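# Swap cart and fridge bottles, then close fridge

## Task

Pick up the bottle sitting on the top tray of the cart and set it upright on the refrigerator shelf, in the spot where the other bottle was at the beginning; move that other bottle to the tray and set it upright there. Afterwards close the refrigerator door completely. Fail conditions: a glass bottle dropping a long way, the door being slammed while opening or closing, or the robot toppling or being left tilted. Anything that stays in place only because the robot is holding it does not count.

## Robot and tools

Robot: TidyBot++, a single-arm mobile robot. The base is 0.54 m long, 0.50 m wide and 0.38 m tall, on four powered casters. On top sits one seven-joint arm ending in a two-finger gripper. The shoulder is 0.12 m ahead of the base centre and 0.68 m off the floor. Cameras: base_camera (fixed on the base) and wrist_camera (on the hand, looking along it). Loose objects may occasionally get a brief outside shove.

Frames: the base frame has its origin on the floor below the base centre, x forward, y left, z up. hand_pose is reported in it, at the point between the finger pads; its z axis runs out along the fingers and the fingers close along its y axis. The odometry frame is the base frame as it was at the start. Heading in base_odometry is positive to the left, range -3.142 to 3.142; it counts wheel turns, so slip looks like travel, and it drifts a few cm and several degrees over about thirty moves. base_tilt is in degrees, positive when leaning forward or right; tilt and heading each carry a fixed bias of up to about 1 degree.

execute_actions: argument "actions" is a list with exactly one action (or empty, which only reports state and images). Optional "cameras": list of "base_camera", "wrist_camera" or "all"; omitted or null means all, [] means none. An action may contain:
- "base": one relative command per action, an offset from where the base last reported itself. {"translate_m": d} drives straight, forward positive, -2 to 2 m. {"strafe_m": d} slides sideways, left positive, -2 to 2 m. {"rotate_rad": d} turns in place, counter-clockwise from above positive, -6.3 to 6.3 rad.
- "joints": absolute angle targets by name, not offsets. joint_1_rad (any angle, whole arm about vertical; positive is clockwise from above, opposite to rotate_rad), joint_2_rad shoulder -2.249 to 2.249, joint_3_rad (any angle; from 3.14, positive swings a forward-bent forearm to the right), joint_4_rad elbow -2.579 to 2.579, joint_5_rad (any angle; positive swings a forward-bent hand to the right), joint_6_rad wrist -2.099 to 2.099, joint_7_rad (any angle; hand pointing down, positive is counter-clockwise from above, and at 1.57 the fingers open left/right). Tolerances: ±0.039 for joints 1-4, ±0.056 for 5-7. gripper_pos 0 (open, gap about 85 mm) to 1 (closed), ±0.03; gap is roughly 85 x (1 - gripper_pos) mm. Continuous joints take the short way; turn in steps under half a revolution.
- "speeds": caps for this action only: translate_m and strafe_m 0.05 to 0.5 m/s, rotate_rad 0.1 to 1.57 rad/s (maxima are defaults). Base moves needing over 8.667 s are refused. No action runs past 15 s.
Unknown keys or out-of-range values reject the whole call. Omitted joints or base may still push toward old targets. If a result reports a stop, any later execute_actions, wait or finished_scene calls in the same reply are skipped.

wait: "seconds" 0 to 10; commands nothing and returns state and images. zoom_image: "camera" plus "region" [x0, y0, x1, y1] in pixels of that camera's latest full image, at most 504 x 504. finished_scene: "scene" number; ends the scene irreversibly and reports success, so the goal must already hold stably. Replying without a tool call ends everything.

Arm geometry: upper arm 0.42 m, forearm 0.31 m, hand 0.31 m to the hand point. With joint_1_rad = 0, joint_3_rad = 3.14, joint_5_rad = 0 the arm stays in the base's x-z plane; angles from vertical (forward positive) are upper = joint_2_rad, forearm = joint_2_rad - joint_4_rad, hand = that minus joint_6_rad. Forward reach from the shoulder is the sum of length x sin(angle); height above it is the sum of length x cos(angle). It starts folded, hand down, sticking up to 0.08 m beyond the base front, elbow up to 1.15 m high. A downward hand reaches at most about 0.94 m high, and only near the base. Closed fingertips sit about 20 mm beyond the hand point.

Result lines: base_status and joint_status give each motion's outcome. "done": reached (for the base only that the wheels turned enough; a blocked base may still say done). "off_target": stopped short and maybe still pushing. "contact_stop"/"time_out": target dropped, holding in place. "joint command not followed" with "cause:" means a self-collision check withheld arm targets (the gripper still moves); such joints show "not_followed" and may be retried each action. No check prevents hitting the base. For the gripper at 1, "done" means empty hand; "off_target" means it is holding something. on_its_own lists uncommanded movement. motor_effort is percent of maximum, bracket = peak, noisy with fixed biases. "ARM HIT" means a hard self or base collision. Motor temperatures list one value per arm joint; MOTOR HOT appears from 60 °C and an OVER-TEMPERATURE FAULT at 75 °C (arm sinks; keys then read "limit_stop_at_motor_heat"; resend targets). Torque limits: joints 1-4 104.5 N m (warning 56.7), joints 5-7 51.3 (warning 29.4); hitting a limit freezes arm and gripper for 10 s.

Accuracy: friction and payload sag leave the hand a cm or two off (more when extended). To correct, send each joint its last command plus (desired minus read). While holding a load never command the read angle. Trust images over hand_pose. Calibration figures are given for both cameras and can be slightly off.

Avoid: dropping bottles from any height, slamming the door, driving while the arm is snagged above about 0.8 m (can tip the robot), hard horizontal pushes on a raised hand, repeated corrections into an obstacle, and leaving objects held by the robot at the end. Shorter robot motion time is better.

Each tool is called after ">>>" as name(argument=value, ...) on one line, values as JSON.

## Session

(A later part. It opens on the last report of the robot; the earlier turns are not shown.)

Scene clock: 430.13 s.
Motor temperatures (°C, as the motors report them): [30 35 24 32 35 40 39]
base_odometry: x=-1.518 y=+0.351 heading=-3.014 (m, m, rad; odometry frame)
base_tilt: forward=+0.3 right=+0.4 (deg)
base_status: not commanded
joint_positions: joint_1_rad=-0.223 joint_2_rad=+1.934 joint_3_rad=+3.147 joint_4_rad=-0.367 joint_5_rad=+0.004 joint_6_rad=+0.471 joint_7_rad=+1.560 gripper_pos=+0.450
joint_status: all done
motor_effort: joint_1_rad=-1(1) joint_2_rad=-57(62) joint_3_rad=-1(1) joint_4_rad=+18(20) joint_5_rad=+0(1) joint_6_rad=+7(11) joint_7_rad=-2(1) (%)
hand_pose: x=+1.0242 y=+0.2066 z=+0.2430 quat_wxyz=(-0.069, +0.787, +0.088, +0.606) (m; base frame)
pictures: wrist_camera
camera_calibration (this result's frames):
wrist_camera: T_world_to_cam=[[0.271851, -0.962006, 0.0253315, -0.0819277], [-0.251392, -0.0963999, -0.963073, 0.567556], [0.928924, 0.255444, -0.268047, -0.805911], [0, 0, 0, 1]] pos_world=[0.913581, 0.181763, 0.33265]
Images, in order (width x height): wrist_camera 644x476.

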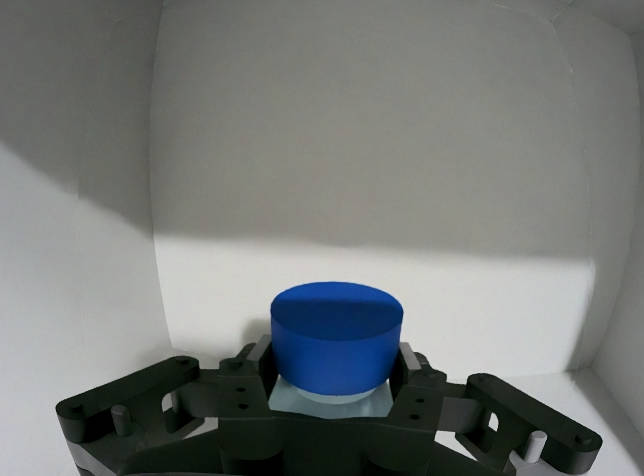

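>>> execute_actions(actions=[{"joints":{"gripper_pos":0,"joint_2_rad":1.92}}], cameras=[])

>>> execute_actions(actions=[{"base":{"translate_m":-0.2},"speeds":{"translate_m":0.1}}], cameras=["wrist_camera"])

>>> execute_actions(actions=[{"base":{"translate_m":-0.9},"joints":{"joint_1_rad":0,"gripper_pos":1}}], cameras=[])

>>> execute_actions(actions=[{"base":{"strafe_m":0.58}}], cameras=[])

>>> execute_actions(actions=[{"base":{"translate_m":0.3}}])

Scene clock: 442.20 s.
Motor temperatures (°C, as the motors report them): [30 35 24 32 35 40 39]
base_odometry: x=-1.518 y=+0.351 heading=-3.014 (m, m, rad; odometry frame)
base_tilt: forward=+0.3 right=+0.4 (deg)
base_status: not commanded
joint_positions: joint_1_rad=-0.223 joint_2_rad=+1.932 joint_3_rad=+3.147 joint_4_rad=-0.365 joint_5_rad=+0.004 joint_6_rad=+0.471 joint_7_rad=+1.560 gripper_pos=+0.000
joint_status: all done
motor_effort: joint_1_rad=-1(2) joint_2_rad=-57(64) joint_3_rad=-1(1) joint_4_rad=+18(20) joint_5_rad=+0(0) joint_6_rad=+8(10) joint_7_rad=-1(2) (%)
hand_pose: x=+1.0256 y=+0.2069 z=+0.2458 quat_wxyz=(-0.070, +0.786, +0.088, +0.608) (m; base frame)
pictures: none
No camera images: the call's "cameras" was empty. Leave "cameras" out to get every camera's image.

Scene clock: 444.77 s.
Motor temperatures (°C, as the motors report them): [30 35 24 32 35 40 39]
base_odometry: x=-1.319 y=+0.376 heading=-3.014 (m, m, rad; odometry frame)
base_tilt: forward=+0.3 right=+0.4 (deg)
base_status: done
joint_positions: joint_1_rad=-0.223 joint_2_rad=+1.932 joint_3_rad=+3.147 joint_4_rad=-0.365 joint_5_rad=+0.004 joint_6_rad=+0.471 joint_7_rad=+1.560 gripper_pos=+0.000
joint_status: not commanded
motor_effort: joint_1_rad=-1(4) joint_2_rad=-57(59) joint_3_rad=-1(1) joint_4_rad=+18(19) joint_5_rad=+0(0) joint_6_rad=+8(7) joint_7_rad=-1(1) (%)
hand_pose: x=+1.0257 y=+0.2069 z=+0.2462 quat_wxyz=(-0.070, +0.786, +0.088, +0.608) (m; base frame)
pictures: wrist_camera
camera_calibration (this result's frames):
wrist_camera: T_world_to_cam=[[0.271754, -0.962027, 0.0255524, -0.0820366], [-0.247386, -0.0954918, -0.9642, 0.567041], [0.930027, 0.255704, -0.263943, -0.808766], [0, 0, 0, 1]] pos_world=[0.914746, 0.182031, 0.335369]
Images, in order (width x height): wrist_camera 644x476.

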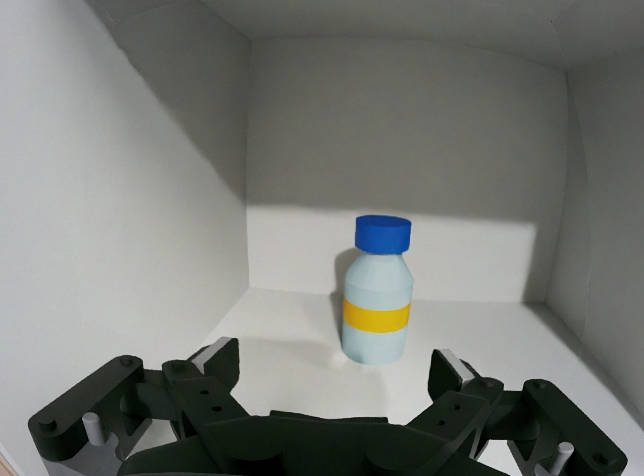

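Scene clock: 447.93 s.
Motor temperatures (°C, as the motors report them): [30 35 24 32 35 40 39]
base_odometry: x=-0.426 y=+0.492 heading=-3.013 (m, m, rad; odometry frame)
base_tilt: forward=+0.3 right=+0.4 (deg)
base_status: done
joint_positions: joint_1_rad=+0.005 joint_2_rad=+1.931 joint_3_rad=+3.147 joint_4_rad=-0.364 joint_5_rad=+0.004 joint_6_rad=+0.471 joint_7_rad=+1.560 gripper_pos=+0.999
joint_status: all done
motor_effort: joint_1_rad=-2(8) joint_2_rad=-57(60) joint_3_rad=+0(2) joint_4_rad=+18(19) joint_5_rad=+0(0) joint_6_rad=+8(8) joint_7_rad=-1(1) (%)
hand_pose: x=+1.0494 y=-0.0026 z=+0.2468 quat_wxyz=(+0.000, +0.791, -0.002, +0.612) (m; base frame)
pictures: none
No camera images: the call's "cameras" was empty. Leave "cameras" out to get every camera's image.

Scene clock: 450.47 s.
Motor temperatures (°C, as the motors report them): [30 36 24 32 35 40 39]
base_odometry: x=-0.352 y=-0.083 heading=-3.013 (m, m, rad; odometry frame)
base_tilt: forward=+0.3 right=+0.4 (deg)
base_status: done
joint_positions: joint_1_rad=-0.003 joint_2_rad=+1.931 joint_3_rad=+3.147 joint_4_rad=-0.364 joint_5_rad=+0.004 joint_6_rad=+0.471 joint_7_rad=+1.560 gripper_pos=+0.999
joint_status: not commanded
motor_effort: joint_1_rad=-1(6) joint_2_rad=-57(58) joint_3_rad=-1(1) joint_4_rad=+18(19) joint_5_rad=+0(0) joint_6_rad=+7(8) joint_7_rad=-1(1) (%)
hand_pose: x=+1.0494 y=+0.0043 z=+0.2468 quat_wxyz=(-0.003, +0.791, +0.001, +0.612) (m; base frame)
pictures: none
No camera images: the call's "cameras" was empty. Leave "cameras" out to get every camera's image.

Scene clock: 452.37 s.
Motor temperatures (°C, as the motors report them): [30 36 24 32 35 40 39]
base_odometry: x=-0.649 y=-0.122 heading=-3.012 (m, m, rad; odometry frame)
base_tilt: forward=+0.3 right=+0.4 (deg)
base_status: done
joint_positions: joint_1_rad=-0.003 joint_2_rad=+1.929 joint_3_rad=+3.147 joint_4_rad=-0.364 joint_5_rad=+0.004 joint_6_rad=+0.471 joint_7_rad=+1.560 gripper_pos=+0.999
joint_status: not commanded
motor_effort: joint_1_rad=-1(2) joint_2_rad=-58(60) joint_3_rad=-1(1) joint_4_rad=+18(18) joint_5_rad=+0(0) joint_6_rad=+8(9) joint_7_rad=-1(1) (%)
hand_pose: x=+1.0504 y=+0.0043 z=+0.2490 quat_wxyz=(-0.003, +0.790, +0.001, +0.613) (m; base frame)
pictures: base_camera, wrist_camera
camera_calibration (this result's frames):
wrist_camera: T_world_to_cam=[[0.0554289, -0.998131, 0.0257346, -0.056399], [-0.258864, -0.0392588, -0.965116, 0.568523], [0.964322, 0.0468335, -0.260557, -0.815107], [0, 0, 0, 1]] pos_world=[0.936322, 0.00420021, 0.33776]
Images, in order (width x height): base_camera 644x364, wrist_camera 644x476.

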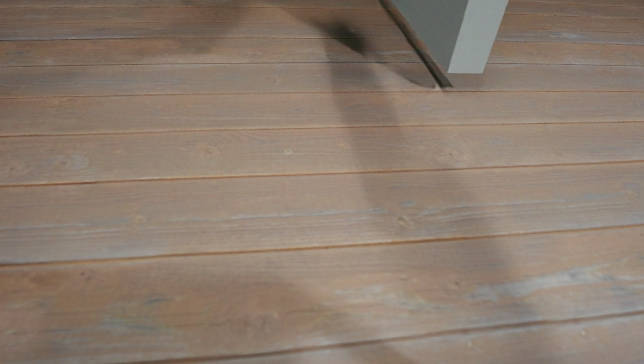

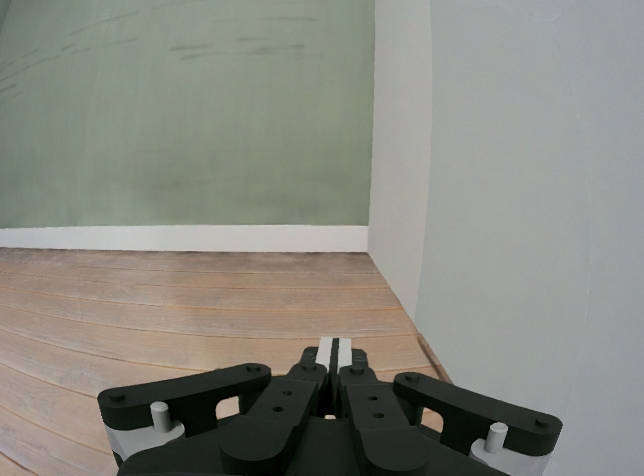

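>>> execute_actions(actions=[{"base":{"strafe_m":-0.5},"speeds":{"strafe_m":0.07}}])

>>> wait(seconds=8)

Scene clock: 463.23 s.
Motor temperatures (°C, as the motors report them): [30 36 24 32 35 40 39]
base_odometry: x=-0.714 y=+0.374 heading=-3.012 (m, m, rad; odometry frame)
base_tilt: forward=+0.3 right=+0.4 (deg)
base_status: done
joint_positions: joint_1_rad=-0.006 joint_2_rad=+1.929 joint_3_rad=+3.147 joint_4_rad=-0.364 joint_5_rad=+0.004 joint_6_rad=+0.471 joint_7_rad=+1.560 gripper_pos=+0.999
joint_status: not commanded
motor_effort: joint_1_rad=-1(5) joint_2_rad=-57(59) joint_3_rad=+0(1) joint_4_rad=+18(18) joint_5_rad=-1(2) joint_6_rad=+8(8) joint_7_rad=-1(1) (%)
hand_pose: x=+1.0504 y=+0.0072 z=+0.2490 quat_wxyz=(-0.003, +0.790, +0.002, +0.613) (m; base frame)
pictures: base_camera, wrist_camera
camera_calibration (this result's frames):
wrist_camera: T_world_to_cam=[[0.0585622, -0.997949, 0.0258411, -0.0568662], [-0.25874, -0.0401743, -0.965111, 0.568505], [0.96417, 0.049833, -0.260562, -0.815085], [0, 0, 0, 1]] pos_world=[0.936305, 0.00670779, 0.33776]
Images, in order (width x height): base_camera 644x364, wrist_camera 644x476.

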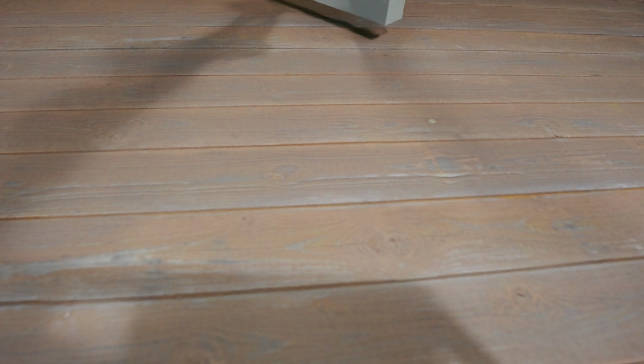

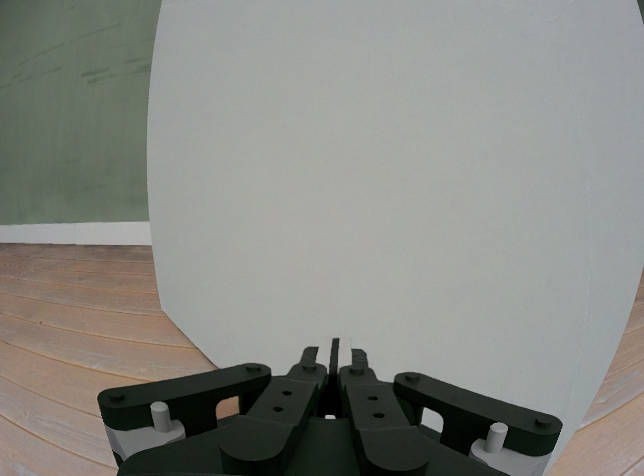

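Scene clock: 471.23 s.
Motor temperatures (°C, as the motors report them): [30 36 24 32 35 40 39]
base_odometry: x=-0.714 y=+0.374 heading=-3.012 (m, m, rad; odometry frame)
base_tilt: forward=+0.3 right=+0.4 (deg)
base_status: done
joint_positions: joint_1_rad=-0.006 joint_2_rad=+1.929 joint_3_rad=+3.147 joint_4_rad=-0.364 joint_5_rad=+0.004 joint_6_rad=+0.471 joint_7_rad=+1.560 gripper_pos=+0.999
joint_status: not commanded
motor_effort: joint_1_rad=-1(5) joint_2_rad=-57(59) joint_3_rad=-1(1) joint_4_rad=+17(18) joint_5_rad=+0(2) joint_6_rad=+8(8) joint_7_rad=-1(1) (%)
hand_pose: x=+1.0504 y=+0.0072 z=+0.2490 quat_wxyz=(-0.003, +0.790, +0.002, +0.613) (m; base frame)
wait: 8.00 s; at rest by 0.27 s
pictures: base_camera, wrist_camera
camera_calibration (this result's frames):
wrist_camera: T_world_to_cam=[[0.0585624, -0.997949, 0.0258412, -0.0568663], [-0.25874, -0.0401744, -0.965111, 0.568505], [0.96417, 0.0498331, -0.260562, -0.815085], [0, 0, 0, 1]] pos_world=[0.936305, 0.00670787, 0.33776]
Images, in order (width x height): base_camera 644x364, wrist_camera 644x476.

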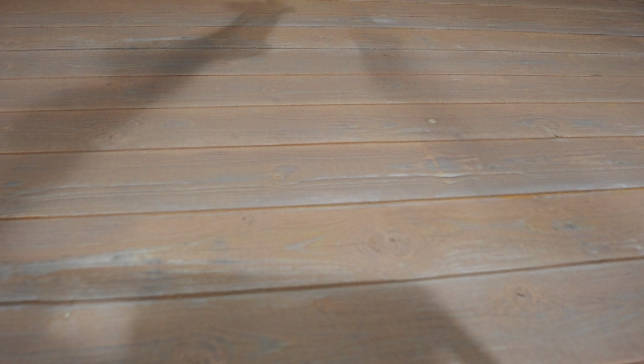

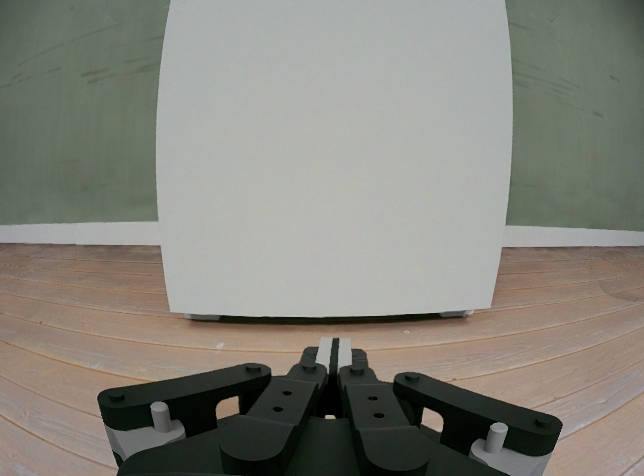

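>>> finished_scene(scene=1)

The scene is finished: the task was done.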